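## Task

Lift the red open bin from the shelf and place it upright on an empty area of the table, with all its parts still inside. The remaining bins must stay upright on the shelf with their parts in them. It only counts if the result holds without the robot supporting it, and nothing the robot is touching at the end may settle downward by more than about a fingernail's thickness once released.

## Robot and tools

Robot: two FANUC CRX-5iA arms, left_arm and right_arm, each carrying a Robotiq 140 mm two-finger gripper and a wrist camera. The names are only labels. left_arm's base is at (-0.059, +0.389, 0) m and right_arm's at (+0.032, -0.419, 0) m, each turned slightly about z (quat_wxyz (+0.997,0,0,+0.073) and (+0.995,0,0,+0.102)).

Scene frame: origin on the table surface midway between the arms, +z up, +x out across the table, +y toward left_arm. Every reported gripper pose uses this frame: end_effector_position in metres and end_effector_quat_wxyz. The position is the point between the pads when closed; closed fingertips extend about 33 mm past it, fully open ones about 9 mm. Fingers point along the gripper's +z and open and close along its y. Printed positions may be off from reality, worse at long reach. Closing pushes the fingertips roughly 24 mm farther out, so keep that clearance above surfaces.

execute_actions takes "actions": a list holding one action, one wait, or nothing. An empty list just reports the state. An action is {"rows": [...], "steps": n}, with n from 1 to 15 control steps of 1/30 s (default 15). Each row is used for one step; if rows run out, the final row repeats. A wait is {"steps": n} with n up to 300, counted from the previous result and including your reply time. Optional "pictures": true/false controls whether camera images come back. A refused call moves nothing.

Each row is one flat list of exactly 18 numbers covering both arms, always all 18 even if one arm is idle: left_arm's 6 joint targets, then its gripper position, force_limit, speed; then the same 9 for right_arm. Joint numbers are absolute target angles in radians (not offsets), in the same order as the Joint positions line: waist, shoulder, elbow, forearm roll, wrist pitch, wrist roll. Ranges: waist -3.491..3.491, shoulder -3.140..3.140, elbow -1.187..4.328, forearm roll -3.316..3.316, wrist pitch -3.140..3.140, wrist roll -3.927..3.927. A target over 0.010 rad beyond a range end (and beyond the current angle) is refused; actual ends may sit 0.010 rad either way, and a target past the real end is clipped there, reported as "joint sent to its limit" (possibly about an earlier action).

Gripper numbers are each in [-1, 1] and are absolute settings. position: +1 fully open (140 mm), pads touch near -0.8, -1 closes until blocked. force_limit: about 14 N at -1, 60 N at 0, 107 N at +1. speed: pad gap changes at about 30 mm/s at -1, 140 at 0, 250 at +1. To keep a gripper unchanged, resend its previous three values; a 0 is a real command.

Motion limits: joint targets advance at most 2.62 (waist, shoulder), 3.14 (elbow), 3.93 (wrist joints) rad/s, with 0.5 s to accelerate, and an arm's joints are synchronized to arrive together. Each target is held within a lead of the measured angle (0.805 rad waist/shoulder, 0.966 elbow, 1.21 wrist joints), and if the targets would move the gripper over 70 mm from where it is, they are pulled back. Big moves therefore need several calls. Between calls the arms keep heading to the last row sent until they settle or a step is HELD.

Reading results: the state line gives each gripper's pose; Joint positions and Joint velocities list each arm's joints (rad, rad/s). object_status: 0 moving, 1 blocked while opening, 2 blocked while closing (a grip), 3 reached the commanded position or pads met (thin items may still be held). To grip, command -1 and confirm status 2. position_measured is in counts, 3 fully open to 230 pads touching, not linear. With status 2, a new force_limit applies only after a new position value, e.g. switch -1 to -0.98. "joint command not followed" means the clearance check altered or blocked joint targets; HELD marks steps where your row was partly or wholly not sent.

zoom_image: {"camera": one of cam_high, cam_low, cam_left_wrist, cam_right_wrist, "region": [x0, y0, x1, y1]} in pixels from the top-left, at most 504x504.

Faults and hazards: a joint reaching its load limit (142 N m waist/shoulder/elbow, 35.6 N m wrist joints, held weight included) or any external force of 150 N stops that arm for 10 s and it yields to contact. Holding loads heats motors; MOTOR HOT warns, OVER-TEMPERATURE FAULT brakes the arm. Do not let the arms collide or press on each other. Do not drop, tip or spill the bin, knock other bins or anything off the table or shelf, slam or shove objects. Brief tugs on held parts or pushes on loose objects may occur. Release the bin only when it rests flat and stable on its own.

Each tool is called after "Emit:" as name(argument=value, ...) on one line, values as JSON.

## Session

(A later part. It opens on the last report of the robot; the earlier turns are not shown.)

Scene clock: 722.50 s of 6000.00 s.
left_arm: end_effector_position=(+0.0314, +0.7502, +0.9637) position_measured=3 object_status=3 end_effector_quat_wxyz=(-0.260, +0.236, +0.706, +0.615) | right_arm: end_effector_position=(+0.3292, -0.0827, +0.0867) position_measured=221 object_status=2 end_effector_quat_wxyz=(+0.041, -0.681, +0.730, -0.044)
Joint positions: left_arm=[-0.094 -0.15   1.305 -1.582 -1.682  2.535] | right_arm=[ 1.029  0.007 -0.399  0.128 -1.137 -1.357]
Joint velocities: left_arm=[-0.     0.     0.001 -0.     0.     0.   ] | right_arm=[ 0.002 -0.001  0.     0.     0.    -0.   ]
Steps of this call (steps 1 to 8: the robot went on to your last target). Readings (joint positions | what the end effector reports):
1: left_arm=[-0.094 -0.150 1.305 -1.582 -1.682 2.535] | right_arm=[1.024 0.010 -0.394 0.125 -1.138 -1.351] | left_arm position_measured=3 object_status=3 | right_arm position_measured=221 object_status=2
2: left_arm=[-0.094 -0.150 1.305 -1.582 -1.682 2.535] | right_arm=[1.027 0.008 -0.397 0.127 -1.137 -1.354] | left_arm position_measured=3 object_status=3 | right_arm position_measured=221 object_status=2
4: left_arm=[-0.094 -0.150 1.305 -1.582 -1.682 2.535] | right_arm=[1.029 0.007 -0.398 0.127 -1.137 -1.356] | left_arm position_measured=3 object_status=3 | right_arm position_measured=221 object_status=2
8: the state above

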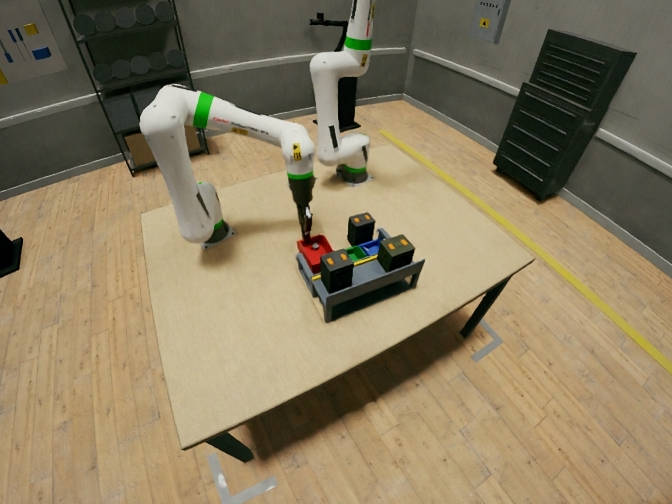

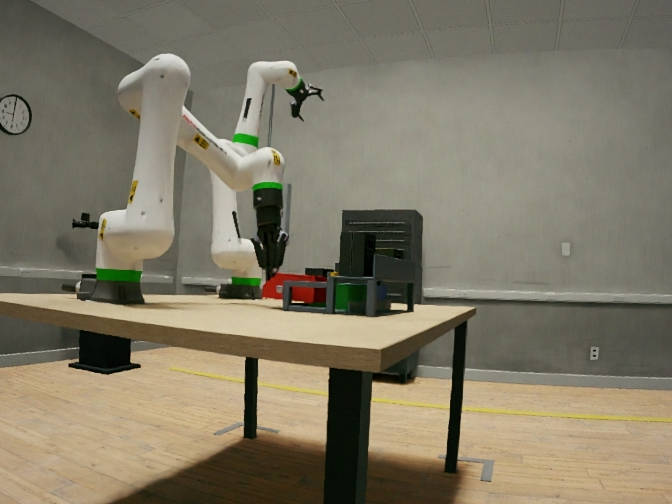

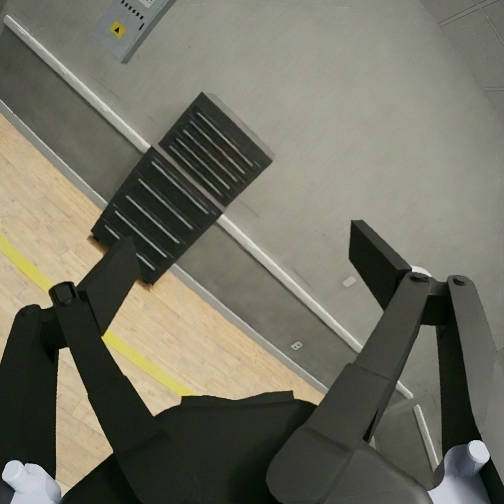

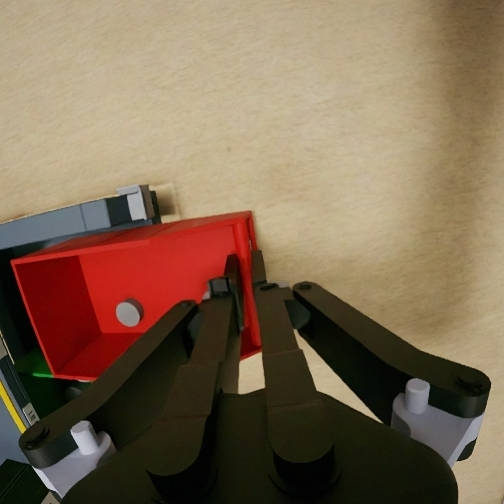

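Emit:
execute_actions(actions=[{"rows": [[-0.094, -0.15, 1.305, -1.582, -1.682, 2.535, 1, 0, 0, 1.0320, 0.0053, -0.4000, 0.1280, -1.1373, -1.3597, -1, 0.2, -0.5], [-0.094, -0.15, 1.305, -1.582, -1.682, 2.535, 1, 0, 0, 1.0371, 0.0026, -0.4029, 0.1288, -1.1376, -1.3651, -1, 0.2, -0.5], [-0.094, -0.15, 1.305, -1.582, -1.682, 2.535, 1, 0, 0, 1.0447, -0.0013, -0.4071, 0.1299, -1.1382, -1.3733, -1, 0.2, -0.5], [-0.094, -0.15, 1.305, -1.582, -1.682, 2.535, 1, 0, 0, 1.0550, -0.0066, -0.4128, 0.1314, -1.1389, -1.3841, -1, 0.2, -0.5], [-0.094, -0.15, 1.305, -1.582, -1.682, 2.535, 1, 0, 0, 1.0677, -0.0132, -0.4199, 0.1334, -1.1398, -1.3977, -1, 0.2, -0.5], [-0.094, -0.15, 1.305, -1.582, -1.682, 2.535, 1, 0, 0, 1.0831, -0.0211, -0.4284, 0.1357, -1.1409, -1.4139, -1, 0.2, -0.5], [-0.094, -0.15, 1.305, -1.582, -1.682, 2.535, 1, 0, 0, 1.0997, -0.0297, -0.4376, 0.1382, -1.1421, -1.4315, -1, 0.2, -0.5], [-0.094, -0.15, 1.305, -1.582, -1.682, 2.535, 1, 0, 0, 1.1176, -0.0389, -0.4475, 0.1408, -1.1433, -1.4505, -1, 0.2, -0.5], [-0.094, -0.15, 1.305, -1.582, -1.682, 2.535, 1, 0, 0, 1.1355, -0.0482, -0.4574, 0.1435, -1.1446, -1.4695, -1, 0.2, -0.5], [-0.094, -0.15, 1.305, -1.582, -1.682, 2.535, 1, 0, 0, 1.1534, -0.0574, -0.4674, 0.1462, -1.1458, -1.4884, -1, 0.2, -0.5], [-0.094, -0.15, 1.305, -1.582, -1.682, 2.535, 1, 0, 0, 1.1716, -0.0649, -0.4754, 0.1481, -1.1477, -1.5074, -1, 0.2, -0.5], [-0.094, -0.15, 1.305, -1.582, -1.682, 2.535, 1, 0, 0, 1.1900, -0.0718, -0.4830, 0.1497, -1.1497, -1.5263, -1, 0.2, -0.5], [-0.094, -0.15, 1.305, -1.582, -1.682, 2.535, 1, 0, 0, 1.2084, -0.0788, -0.4905, 0.1512, -1.1516, -1.5452, -1, 0.2, -0.5], [-0.094, -0.15, 1.305, -1.582, -1.682, 2.535, 1, 0, 0, 1.2268, -0.0857, -0.4980, 0.1528, -1.1536, -1.5641, -1, 0.2, -0.5], [-0.094, -0.15, 1.305, -1.582, -1.682, 2.535, 1, 0, 0, 1.2452, -0.0927, -0.5055, 0.1544, -1.1556, -1.5830, -1, 0.2, -0.5]], "steps": 15}], pictures=false)

Emit:
execute_actions(actions=[{"rows": [[-0.094, -0.15, 1.305, -1.582, -1.682, 2.535, 1, 0, 0, 1.2636, -0.0997, -0.5131, 0.1560, -1.1576, -1.6019, -1, 0.2, -0.5], [-0.094, -0.15, 1.305, -1.582, -1.682, 2.535, 1, 0, 0, 1.2819, -0.1066, -0.5206, 0.1576, -1.1596, -1.6208, -1, 0.2, -0.5], [-0.094, -0.15, 1.305, -1.582, -1.682, 2.535, 1, 0, 0, 1.3000, -0.1103, -0.5292, 0.1583, -1.1574, -1.6397, -1, 0.2, -0.5], [-0.094, -0.15, 1.305, -1.582, -1.682, 2.535, 1, 0, 0, 1.3180, -0.1122, -0.5383, 0.1585, -1.1528, -1.6586, -1, 0.2, -0.5], [-0.094, -0.15, 1.305, -1.582, -1.682, 2.535, 1, 0, 0, 1.3347, -0.1140, -0.5467, 0.1586, -1.1486, -1.6762, -1, 0.2, -0.5], [-0.094, -0.15, 1.305, -1.582, -1.682, 2.535, 1, 0, 0, 1.3501, -0.1156, -0.5545, 0.1588, -1.1447, -1.6924, -1, 0.2, -0.5], [-0.094, -0.15, 1.305, -1.582, -1.682, 2.535, 1, 0, 0, 1.3642, -0.1171, -0.5617, 0.1589, -1.1411, -1.7072, -1, 0.2, -0.5], [-0.094, -0.15, 1.305, -1.582, -1.682, 2.535, 1, 0, 0, 1.3770, -0.1185, -0.5682, 0.1590, -1.1379, -1.7207, -1, 0.2, -0.5], [-0.094, -0.15, 1.305, -1.582, -1.682, 2.535, 1, 0, 0, 1.3886, -0.1197, -0.5741, 0.1591, -1.1350, -1.7328, -1, 0.2, -0.5], [-0.094, -0.15, 1.305, -1.582, -1.682, 2.535, 1, 0, 0, 1.3976, -0.1207, -0.5786, 0.1592, -1.1327, -1.7423, -1, 0.2, -0.5], [-0.094, -0.15, 1.305, -1.582, -1.682, 2.535, 1, 0, 0, 1.4053, -0.1215, -0.5825, 0.1593, -1.1307, -1.7504, -1, 0.2, -0.5], [-0.094, -0.15, 1.305, -1.582, -1.682, 2.535, 1, 0, 0, 1.4104, -0.1220, -0.5851, 0.1593, -1.1294, -1.7558, -1, 0.2, -0.5], [-0.094, -0.15, 1.305, -1.582, -1.682, 2.535, 1, 0, 0, 1.4142, -0.1224, -0.5871, 0.1594, -1.1285, -1.7598, -1, 0.2, -0.5], [-0.094, -0.15, 1.305, -1.582, -1.682, 2.535, 1, 0, 0, 1.4168, -0.1227, -0.5884, 0.1594, -1.1278, -1.7625, -1, 0.2, -0.5]], "steps": 15}], pictures=false)

Emit:
execute_actions(actions=[{"steps": 9}])

Emit:
zoom_image(camera="cam_low", region=[215, 265, 305, 320])

Scene clock: 822.20 s of 6000.00 s.
left_arm: end_effector_position=(+0.0314, +0.7502, +0.9637) position_measured=3 object_status=3 end_effector_quat_wxyz=(-0.260, +0.236, +0.706, +0.615) | right_arm: end_effector_position=(+0.2760, -0.0783, +0.0868) position_measured=221 object_status=2 end_effector_quat_wxyz=(+0.046, -0.680, +0.730, -0.050)
Joint positions: left_arm=[-0.094 -0.15   1.305 -1.582 -1.682  2.535] | right_arm=[ 1.178 -0.066 -0.477  0.148 -1.149 -1.513]
Joint velocities: left_arm=[ 0.     0.     0.001  0.    -0.001  0.   ] | right_arm=[ 0.513 -0.211 -0.229  0.052 -0.05  -0.529]
Steps of this call (steps 1 to 30: the robot went on to your last target; steps 31 to 90: nothing new was sent; then 96.20 s passed at rest; steps 91 to 105: all 15 steps of this action). Readings (joint positions | what the end effector reports):
91: left_arm=[-0.094 -0.150 1.305 -1.582 -1.682 2.535] | right_arm=[1.030 0.007 -0.399 0.128 -1.137 -1.357] | left_arm position_measured=3 object_status=3 | right_arm position_measured=221 object_status=2
92: left_arm=[-0.094 -0.150 1.305 -1.582 -1.682 2.535] | right_arm=[1.031 0.006 -0.399 0.128 -1.137 -1.358] | left_arm position_measured=3 object_status=3 | right_arm position_measured=221 object_status=2
94: left_arm=[-0.094 -0.150 1.305 -1.582 -1.682 2.535] | right_arm=[1.037 0.003 -0.403 0.129 -1.137 -1.365] | left_arm position_measured=3 object_status=3 | right_arm position_measured=221 object_status=2
98: left_arm=[-0.094 -0.150 1.305 -1.582 -1.682 2.535] | right_arm=[1.070 -0.014 -0.421 0.134 -1.140 -1.400] | left_arm position_measured=3 object_status=3 | right_arm position_measured=221 object_status=2
105: the state above

Scene clock: 822.70 s of 6000.00 s.
left_arm: end_effector_position=(+0.0314, +0.7502, +0.9637) position_measured=3 object_status=3 end_effector_quat_wxyz=(-0.260, +0.236, +0.706, +0.615) | right_arm: end_effector_position=(+0.1967, -0.0732, +0.0660) position_measured=221 object_status=2 end_effector_quat_wxyz=(+0.049, -0.680, +0.730, -0.053)
Joint positions: left_arm=[-0.094 -0.15   1.305 -1.582 -1.682  2.535] | right_arm=[ 1.408 -0.122 -0.584  0.159 -1.13  -1.753]
Joint velocities: left_arm=[-0.  0. -0.  0.  0.  0.] | right_arm=[ 0.177 -0.019 -0.091  0.002  0.044 -0.186]
Steps of this call (steps 1 to 15: all 15 steps of this action). Readings (joint positions | what the end effector reports):
1: left_arm=[-0.094 -0.150 1.305 -1.582 -1.682 2.535] | right_arm=[1.195 -0.073 -0.484 0.150 -1.150 -1.532] | left_arm position_measured=3 object_status=3 | right_arm position_measured=221 object_status=2
2: left_arm=[-0.094 -0.150 1.305 -1.582 -1.682 2.535] | right_arm=[1.213 -0.080 -0.492 0.151 -1.152 -1.550] | left_arm position_measured=3 object_status=3 | right_arm position_measured=221 object_status=2
4: left_arm=[-0.094 -0.150 1.305 -1.582 -1.682 2.535] | right_arm=[1.249 -0.094 -0.507 0.155 -1.156 -1.587] | left_arm position_measured=3 object_status=3 | right_arm position_measured=221 object_status=2
8: left_arm=[-0.094 -0.150 1.305 -1.582 -1.682 2.535] | right_arm=[1.320 -0.110 -0.540 0.158 -1.152 -1.661] | left_arm position_measured=3 object_status=3 | right_arm position_measured=221 object_status=2
15: the state above

Scene clock: 823.00 s of 6000.00 s.
left_arm: end_effector_position=(+0.0314, +0.7502, +0.9637) position_measured=3 object_status=3 end_effector_quat_wxyz=(-0.260, +0.236, +0.706, +0.615) | right_arm: end_effector_position=(+0.1935, -0.0732, +0.0645) position_measured=221 object_status=2 end_effector_quat_wxyz=(+0.049, -0.680, +0.730, -0.053)
Joint positions: left_arm=[-0.094 -0.15   1.305 -1.582 -1.682  2.535] | right_arm=[ 1.417 -0.123 -0.588  0.159 -1.128 -1.762]
Joint velocities: left_arm=[ 0.    -0.    -0.001  0.    -0.     0.   ] | right_arm=[ 0.001  0.     0.    -0.001  0.    -0.001]
Steps of this call (steps 1 to 9: the robot went on to your last target). Readings (joint positions | what the end effector reports):
1: left_arm=[-0.094 -0.150 1.305 -1.582 -1.682 2.535] | right_arm=[1.412 -0.122 -0.586 0.159 -1.129 -1.758] | left_arm position_measured=3 object_status=3 | right_arm position_measured=221 object_status=2
2: left_arm=[-0.094 -0.150 1.305 -1.582 -1.682 2.535] | right_arm=[1.415 -0.122 -0.587 0.159 -1.128 -1.760] | left_arm position_measured=3 object_status=3 | right_arm position_measured=221 object_status=2
4: left_arm=[-0.094 -0.150 1.305 -1.582 -1.682 2.535] | right_arm=[1.416 -0.123 -0.588 0.159 -1.128 -1.762] | left_arm position_measured=3 object_status=3 | right_arm position_measured=221 object_status=2
8: left_arm=[-0.094 -0.150 1.305 -1.582 -1.682 2.535] | right_arm=[1.417 -0.123 -0.588 0.159 -1.128 -1.762] | left_arm position_measured=3 object_status=3 | right_arm position_measured=221 object_status=2
9: the state above

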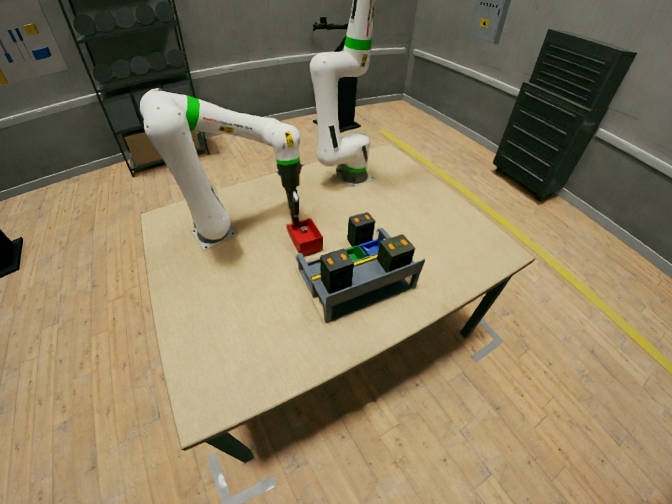

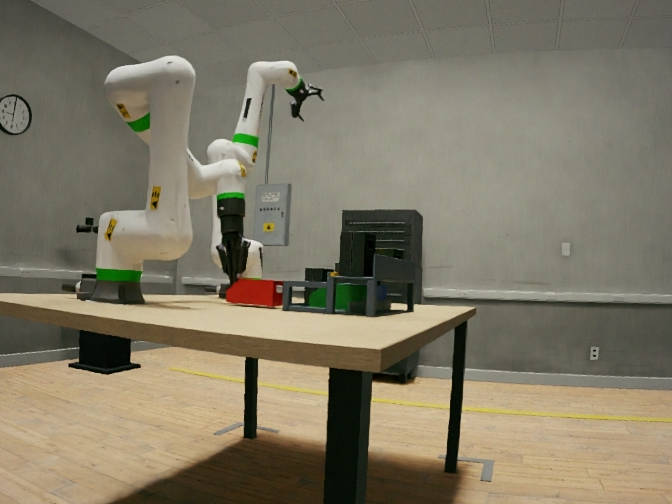

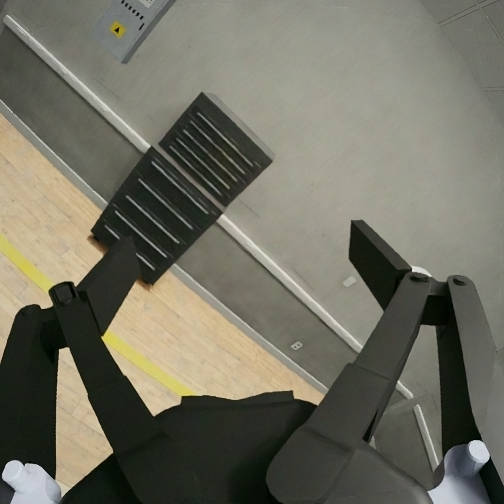

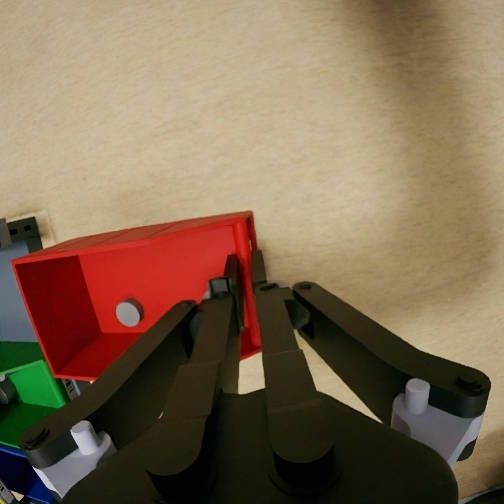

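Region (215, 265, 305, 320) of cam_low's 672x504 image, scaled by 5.600, with more detail than that image has.

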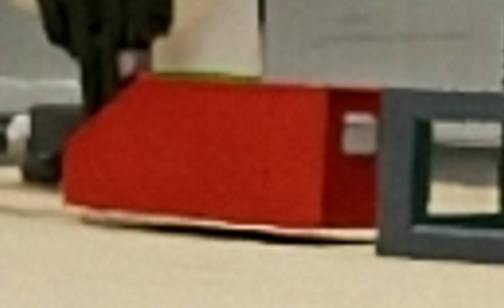

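Emit:
zoom_image(camera="cam_low", region=[220, 290, 260, 314])

Emit:
zoom_image(camera="cam_low", region=[250, 290, 290, 314])

Region (220, 290, 260, 314) of cam_low's 672x504 image, scaled by 12.600, with more detail than that image has; it fills the top 302 rows of this view, and the rest is white.

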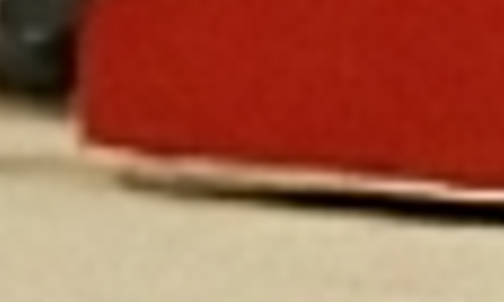

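Region (250, 290, 290, 314) of cam_low's 672x504 image, scaled by 12.600, with more detail than that image has; it fills the top 302 rows of this view, and the rest is white.

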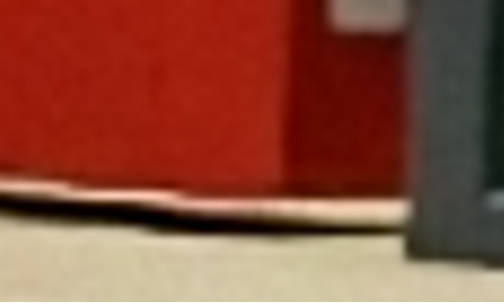

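Emit:
execute_actions(actions=[{"rows": [[-0.094, -0.15, 1.305, -1.582, -1.682, 2.535, 1, 0, 0, 1.4168, -0.1216, -0.5896, 0.1596, -1.1255, -1.7629, -1, 0.2, -0.5], [-0.094, -0.15, 1.305, -1.582, -1.682, 2.535, 1, 0, 0, 1.4168, -0.1200, -0.5914, 0.1599, -1.1221, -1.7635, -1, 0.2, -0.5], [-0.094, -0.15, 1.305, -1.582, -1.682, 2.535, 1, 0, 0, 1.4168, -0.1181, -0.5935, 0.1602, -1.1183, -1.7642, -1, 0.2, -0.5], [-0.094, -0.15, 1.305, -1.582, -1.682, 2.535, 1, 0, 0, 1.4168, -0.1162, -0.5957, 0.1605, -1.1142, -1.7650, -1, 0.2, -0.5], [-0.094, -0.15, 1.305, -1.582, -1.682, 2.535, 1, 0, 0, 1.4168, -0.1144, -0.5976, 0.1608, -1.1105, -1.7656, -1, 0.2, -0.5], [-0.094, -0.15, 1.305, -1.582, -1.682, 2.535, 1, 0, 0, 1.4168, -0.1130, -0.5992, 0.1610, -1.1076, -1.7661, -1, 0.2, -0.5], [-0.094, -0.15, 1.305, -1.582, -1.682, 2.535, 1, 0, 0, 1.4168, -0.1121, -0.6001, 0.1611, -1.1058, -1.7665, -1, 0.2, -0.5], [-0.094, -0.15, 1.305, -1.582, -1.682, 2.535, 1, 0, 0, 1.4168, -0.1118, -0.6005, 0.1612, -1.1051, -1.7666, -1, 0.2, -0.5]], "steps": 13}])

Emit:
zoom_image(camera="cam_low", region=[220, 285, 290, 315])

Emit:
execute_actions(actions=[{"rows": [[-0.094, -0.15, 1.305, -1.582, -1.682, 2.535, 1, 0, 0, 1.4168, -0.1118, -0.6005, 0.1612, -1.1051, -1.7666, -0.55, 0.2, -0.5], [-0.094, -0.15, 1.305, -1.582, -1.682, 2.535, 1, 0, 0, 1.4168, -0.1118, -0.6005, 0.1612, -1.1051, -1.7666, -0.55, 0.2, -0.5], [-0.094, -0.15, 1.305, -1.582, -1.682, 2.535, 1, 0, 0, 1.4168, -0.1118, -0.6005, 0.1612, -1.1051, -1.7666, -0.55, 0.2, -0.5], [-0.094, -0.15, 1.305, -1.582, -1.682, 2.535, 1, 0, 0, 1.4168, -0.1118, -0.6005, 0.1612, -1.1051, -1.7666, -0.55, 0.2, -0.5], [-0.094, -0.15, 1.305, -1.582, -1.682, 2.535, 1, 0, 0, 1.4168, -0.1118, -0.6005, 0.1612, -1.1051, -1.7666, -0.55, 0.2, -0.5], [-0.094, -0.15, 1.305, -1.582, -1.682, 2.535, 1, 0, 0, 1.4168, -0.1118, -0.6005, 0.1612, -1.1051, -1.7666, -0.55, 0.2, -0.5], [-0.094, -0.15, 1.305, -1.582, -1.682, 2.535, 1, 0, 0, 1.4300, -0.1758, -0.5270, 0.1520, -1.2411, -1.7600, -0.55, 0.2, -0.5]], "steps": 15}], pictures=false)

Emit:
execute_actions(actions=[{"steps": 10}])

Scene clock: 902.43 s of 6000.00 s.
left_arm: end_effector_position=(+0.0314, +0.7502, +0.9637) position_measured=3 object_status=3 end_effector_quat_wxyz=(-0.260, +0.236, +0.706, +0.615) | right_arm: end_effector_position=(+0.1934, -0.0728, +0.0563) position_measured=221 object_status=2 end_effector_quat_wxyz=(+0.049, -0.680, +0.730, -0.053)
Joint positions: left_arm=[-0.094 -0.15   1.305 -1.582 -1.682  2.535] | right_arm=[ 1.417 -0.112 -0.6    0.161 -1.105 -1.767]
Joint velocities: left_arm=[ 0. -0. -0.  0.  0. -0.] | right_arm=[-0.001  0.002 -0.002  0.     0.004  0.   ]
Steps of this call (steps 1 to 15: the robot went on to your last target; steps 16 to 90: nothing new was sent; then 76.00 s passed at rest; steps 91 to 103: all 13 steps of this action). Readings (joint positions | what the end effector reports):
91: left_arm=[-0.094 -0.150 1.305 -1.582 -1.682 2.535] | right_arm=[1.417 -0.123 -0.588 0.159 -1.128 -1.763] | left_arm position_measured=3 object_status=3 | right_arm position_measured=221 object_status=2
92: left_arm=[-0.094 -0.150 1.305 -1.582 -1.682 2.535] | right_arm=[1.417 -0.123 -0.589 0.159 -1.127 -1.763] | left_arm position_measured=3 object_status=3 | right_arm position_measured=221 object_status=2
94: left_arm=[-0.094 -0.150 1.305 -1.582 -1.682 2.535] | right_arm=[1.417 -0.120 -0.591 0.160 -1.122 -1.763] | left_arm position_measured=3 object_status=3 | right_arm position_measured=221 object_status=2
98: left_arm=[-0.094 -0.150 1.305 -1.582 -1.682 2.535] | right_arm=[1.417 -0.114 -0.598 0.161 -1.110 -1.766] | left_arm position_measured=3 object_status=3 | right_arm position_measured=221 object_status=2
103: the state above

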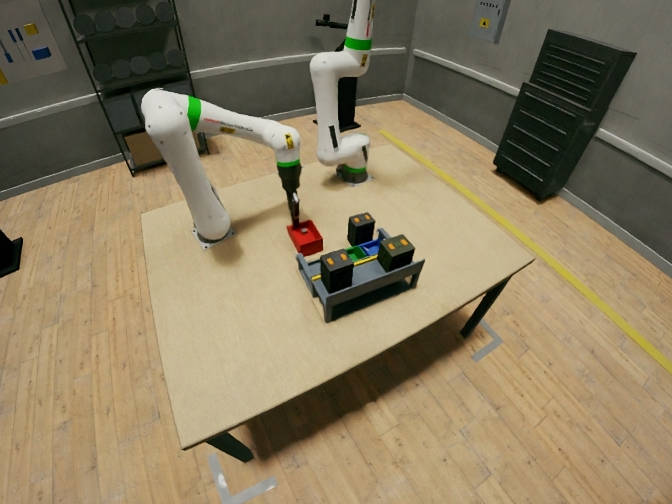

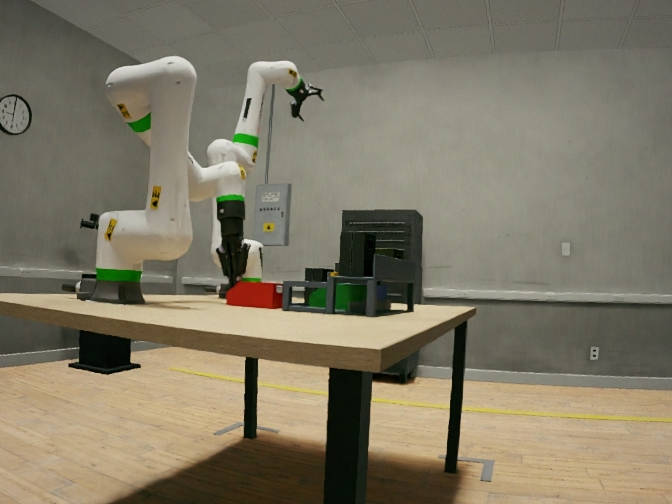

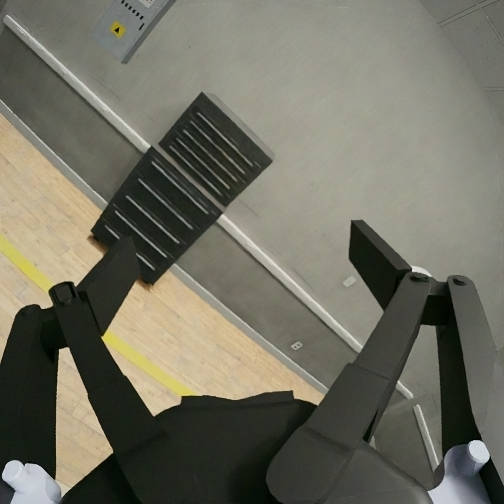

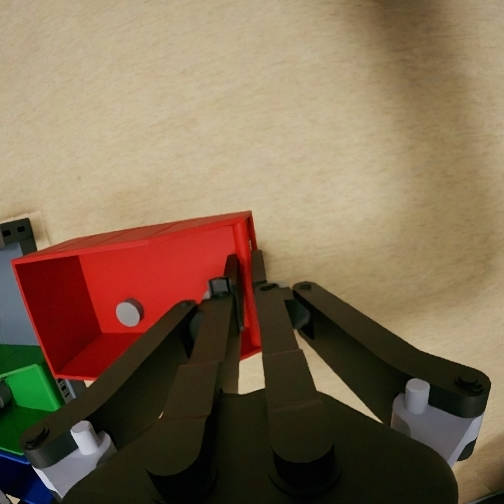

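Region (220, 285, 290, 315) of cam_low's 672x504 image, scaled by 7.200, with more detail than that image has; it fills the top 216 rows of this view, and the rest is white.

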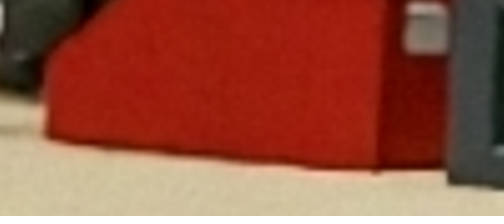

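Scene clock: 902.93 s of 6000.00 s.
left_arm: end_effector_position=(+0.0314, +0.7502, +0.9637) position_measured=3 object_status=3 end_effector_quat_wxyz=(-0.260, +0.236, +0.706, +0.615) | right_arm: end_effector_position=(+0.1894, -0.0754, +0.1056) position_measured=199 object_status=3 end_effector_quat_wxyz=(+0.050, -0.679, +0.731, -0.052)
Joint positions: left_arm=[-0.094 -0.15   1.305 -1.582 -1.682  2.535] | right_arm=[ 1.43  -0.175 -0.528  0.152 -1.239 -1.76 ]
Joint velocities: left_arm=[-0.    -0.     0.001  0.    -0.    -0.   ] | right_arm=[ 0.007 -0.032  0.038 -0.007 -0.074  0.003]
Steps of this call (steps 1 to 15: all 15 steps of this action). Readings (joint positions | what the end effector reports):
1: left_arm=[-0.094 -0.150 1.305 -1.582 -1.682 2.535] | right_arm=[1.417 -0.112 -0.600 0.161 -1.105 -1.767] | left_arm position_measured=3 object_status=3 | right_arm position_measured=221 object_status=0
2: left_arm=[-0.094 -0.150 1.305 -1.582 -1.682 2.535] | right_arm=[1.417 -0.112 -0.600 0.161 -1.105 -1.767] | left_arm position_measured=3 object_status=3 | right_arm position_measured=221 object_status=0
4: left_arm=[-0.094 -0.150 1.305 -1.582 -1.682 2.535] | right_arm=[1.417 -0.112 -0.600 0.161 -1.105 -1.767] | left_arm position_measured=3 object_status=3 | right_arm position_measured=209 object_status=0
8: left_arm=[-0.094 -0.150 1.305 -1.582 -1.682 2.535] | right_arm=[1.417 -0.114 -0.599 0.161 -1.110 -1.767] | left_arm position_measured=3 object_status=3 | right_arm position_measured=199 object_status=0
15: the state above

Scene clock: 903.27 s of 6000.00 s.
left_arm: end_effector_position=(+0.0314, +0.7502, +0.9637) position_measured=3 object_status=3 end_effector_quat_wxyz=(-0.260, +0.236, +0.706, +0.615) | right_arm: end_effector_position=(+0.1893, -0.0756, +0.1064) position_measured=199 object_status=3 end_effector_quat_wxyz=(+0.050, -0.679, +0.731, -0.052)
Joint positions: left_arm=[-0.094 -0.15   1.305 -1.582 -1.682  2.535] | right_arm=[ 1.43  -0.176 -0.527  0.152 -1.241 -1.76 ]
Joint velocities: left_arm=[-0.    -0.     0.     0.    -0.001 -0.   ] | right_arm=[ 0.     0.    -0.     0.    -0.    -0.001]
Steps of this call (steps 1 to 10: the robot went on to your last target). Readings (joint positions | what the end effector reports):
1: left_arm=[-0.094 -0.150 1.305 -1.582 -1.682 2.535] | right_arm=[1.430 -0.175 -0.528 0.152 -1.240 -1.760] | left_arm position_measured=3 object_status=3 | right_arm position_measured=199 object_status=3
2: left_arm=[-0.094 -0.150 1.305 -1.582 -1.682 2.535] | right_arm=[1.430 -0.175 -0.527 0.152 -1.241 -1.760] | left_arm position_measured=3 object_status=3 | right_arm position_measured=199 object_status=3
4: left_arm=[-0.094 -0.150 1.305 -1.582 -1.682 2.535] | right_arm=[1.430 -0.176 -0.527 0.152 -1.241 -1.760] | left_arm position_measured=3 object_status=3 | right_arm position_measured=199 object_status=3
8: left_arm=[-0.094 -0.150 1.305 -1.582 -1.682 2.535] | right_arm=[1.430 -0.176 -0.527 0.152 -1.241 -1.760] | left_arm position_measured=3 object_status=3 | right_arm position_measured=199 object_status=3
10: the state above

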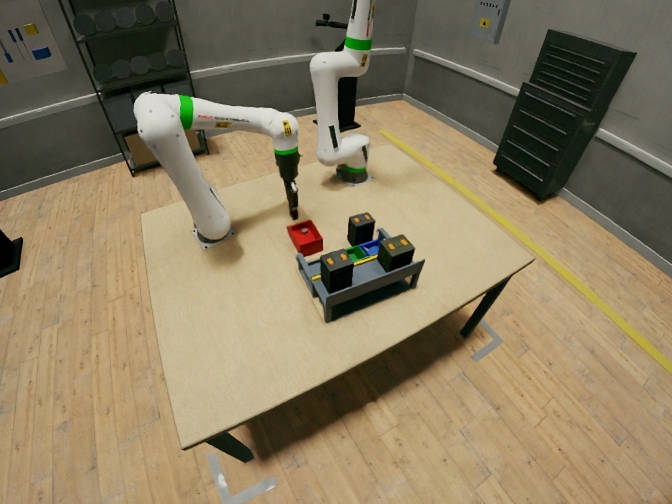

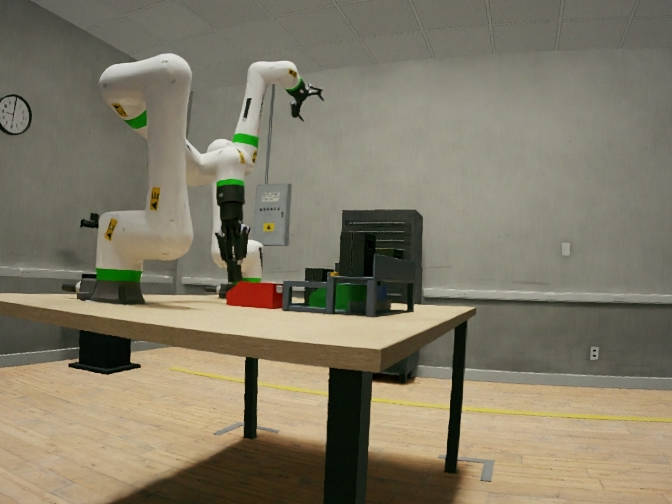

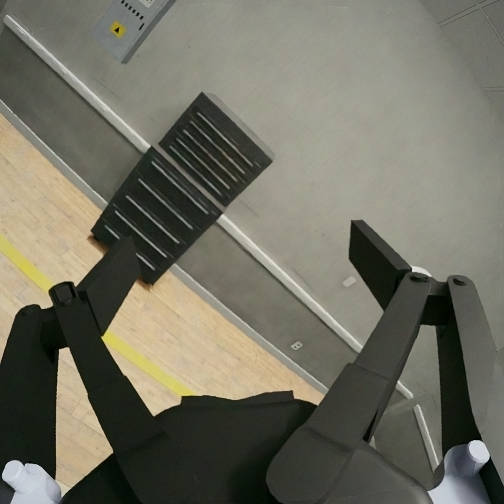

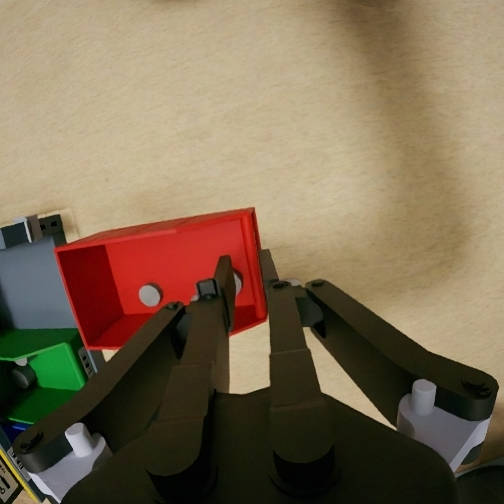

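Emit:
execute_actions(actions=[])

Scene clock: 935.73 s of 6000.00 s.
left_arm: end_effector_position=(+0.0314, +0.7502, +0.9637) position_measured=3 object_status=3 end_effector_quat_wxyz=(-0.260, +0.236, +0.706, +0.615) | right_arm: end_effector_position=(+0.1893, -0.0756, +0.1064) position_measured=199 object_status=3 end_effector_quat_wxyz=(+0.050, -0.679, +0.731, -0.052)
Joint positions: left_arm=[-0.094 -0.15   1.305 -1.582 -1.682  2.535] | right_arm=[ 1.43  -0.176 -0.527  0.152 -1.241 -1.76 ]
Joint velocities: left_arm=[ 0.     0.     0.001 -0.    -0.    -0.   ] | right_arm=[-0.001  0.    -0.002 -0.001 -0.    -0.   ]
Steps of this call (steps 1 to 15: the robot went on to your last target; steps 16 to 90: nothing new was sent; then 29.47 s passed at rest). Readings (joint positions | what the end effector reports):
1: left_arm=[-0.094 -0.150 1.305 -1.582 -1.682 2.535] | right_arm=[1.430 -0.176 -0.527 0.152 -1.241 -1.760] | left_arm position_measured=3 object_status=3 | right_arm position_measured=199 object_status=3
2: left_arm=[-0.094 -0.150 1.305 -1.582 -1.682 2.535] | right_arm=[1.430 -0.176 -0.527 0.152 -1.241 -1.760] | left_arm position_measured=3 object_status=3 | right_arm position_measured=199 object_status=3
4: left_arm=[-0.094 -0.150 1.305 -1.582 -1.682 2.535] | right_arm=[1.430 -0.176 -0.527 0.152 -1.241 -1.760] | left_arm position_measured=3 object_status=3 | right_arm position_measured=199 object_status=3
8: left_arm=[-0.094 -0.150 1.305 -1.582 -1.682 2.535] | right_arm=[1.430 -0.176 -0.527 0.152 -1.241 -1.760] | left_arm position_measured=3 object_status=3 | right_arm position_measured=199 object_status=3
90: the state above
All arms were judged still, so your last target was given up. Only a new action makes them travel on or press farther. Fingers that are still opening or closing keep moving.

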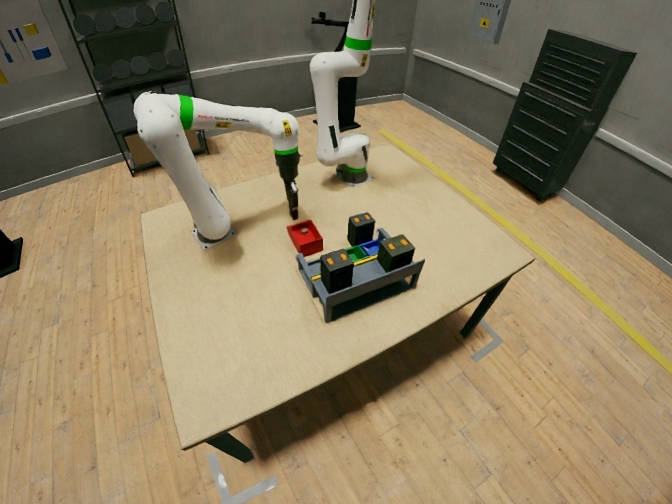

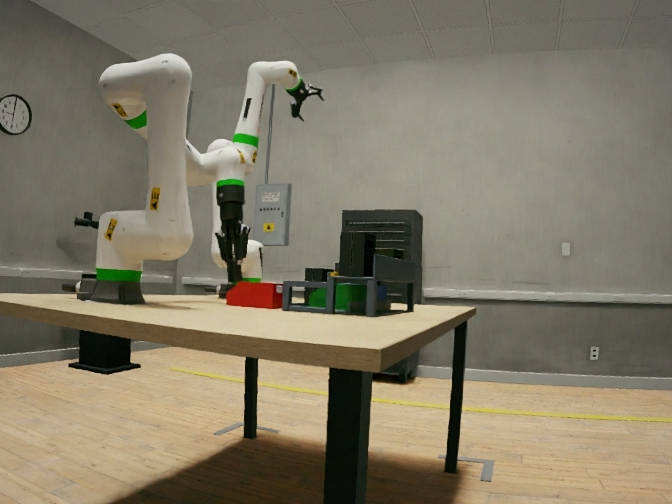

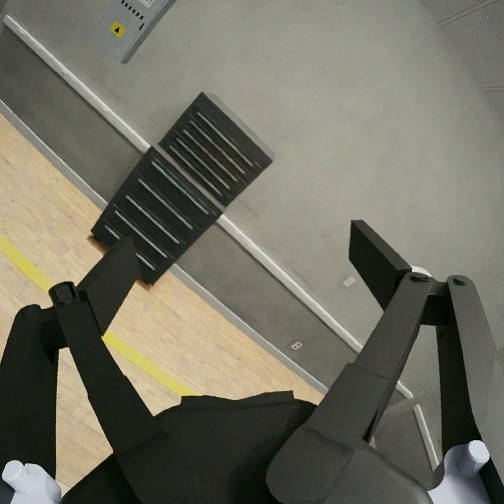

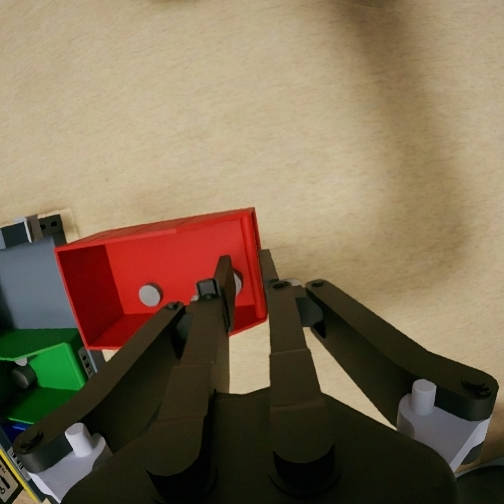

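The red bin is on the table, so I'll check its clearance from the shelf before ending the scene.

Emit:
zoom_image(camera="cam_high", region=[260, 180, 440, 330])

Emit:
zoom_image(camera="cam_low", region=[200, 240, 430, 330])

Region (260, 180, 440, 330) of cam_high's 672x504 image, scaled by 2.800, with more detail than that image has.

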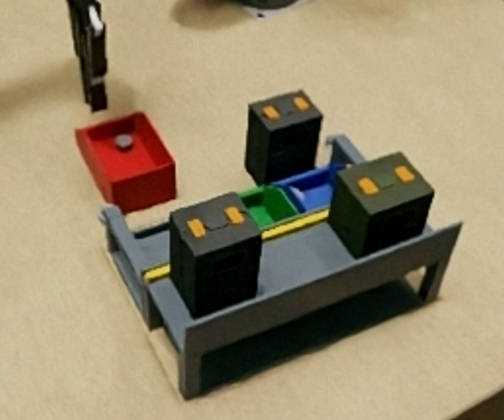

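Region (200, 240, 430, 330) of cam_low's 672x504 image, scaled by 2.191, with more detail than that image has; it fills the top 197 rows of this view, and the rest is white.

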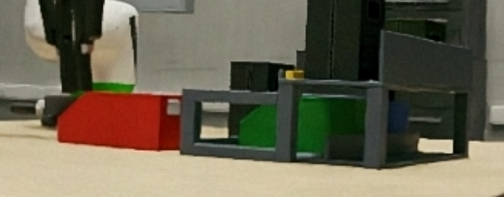

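The bin is upright on the table, clear of the shelf, and the robot is not touching it.

Emit:
finished_scene(scene=1)

The scene is finished: the task was done.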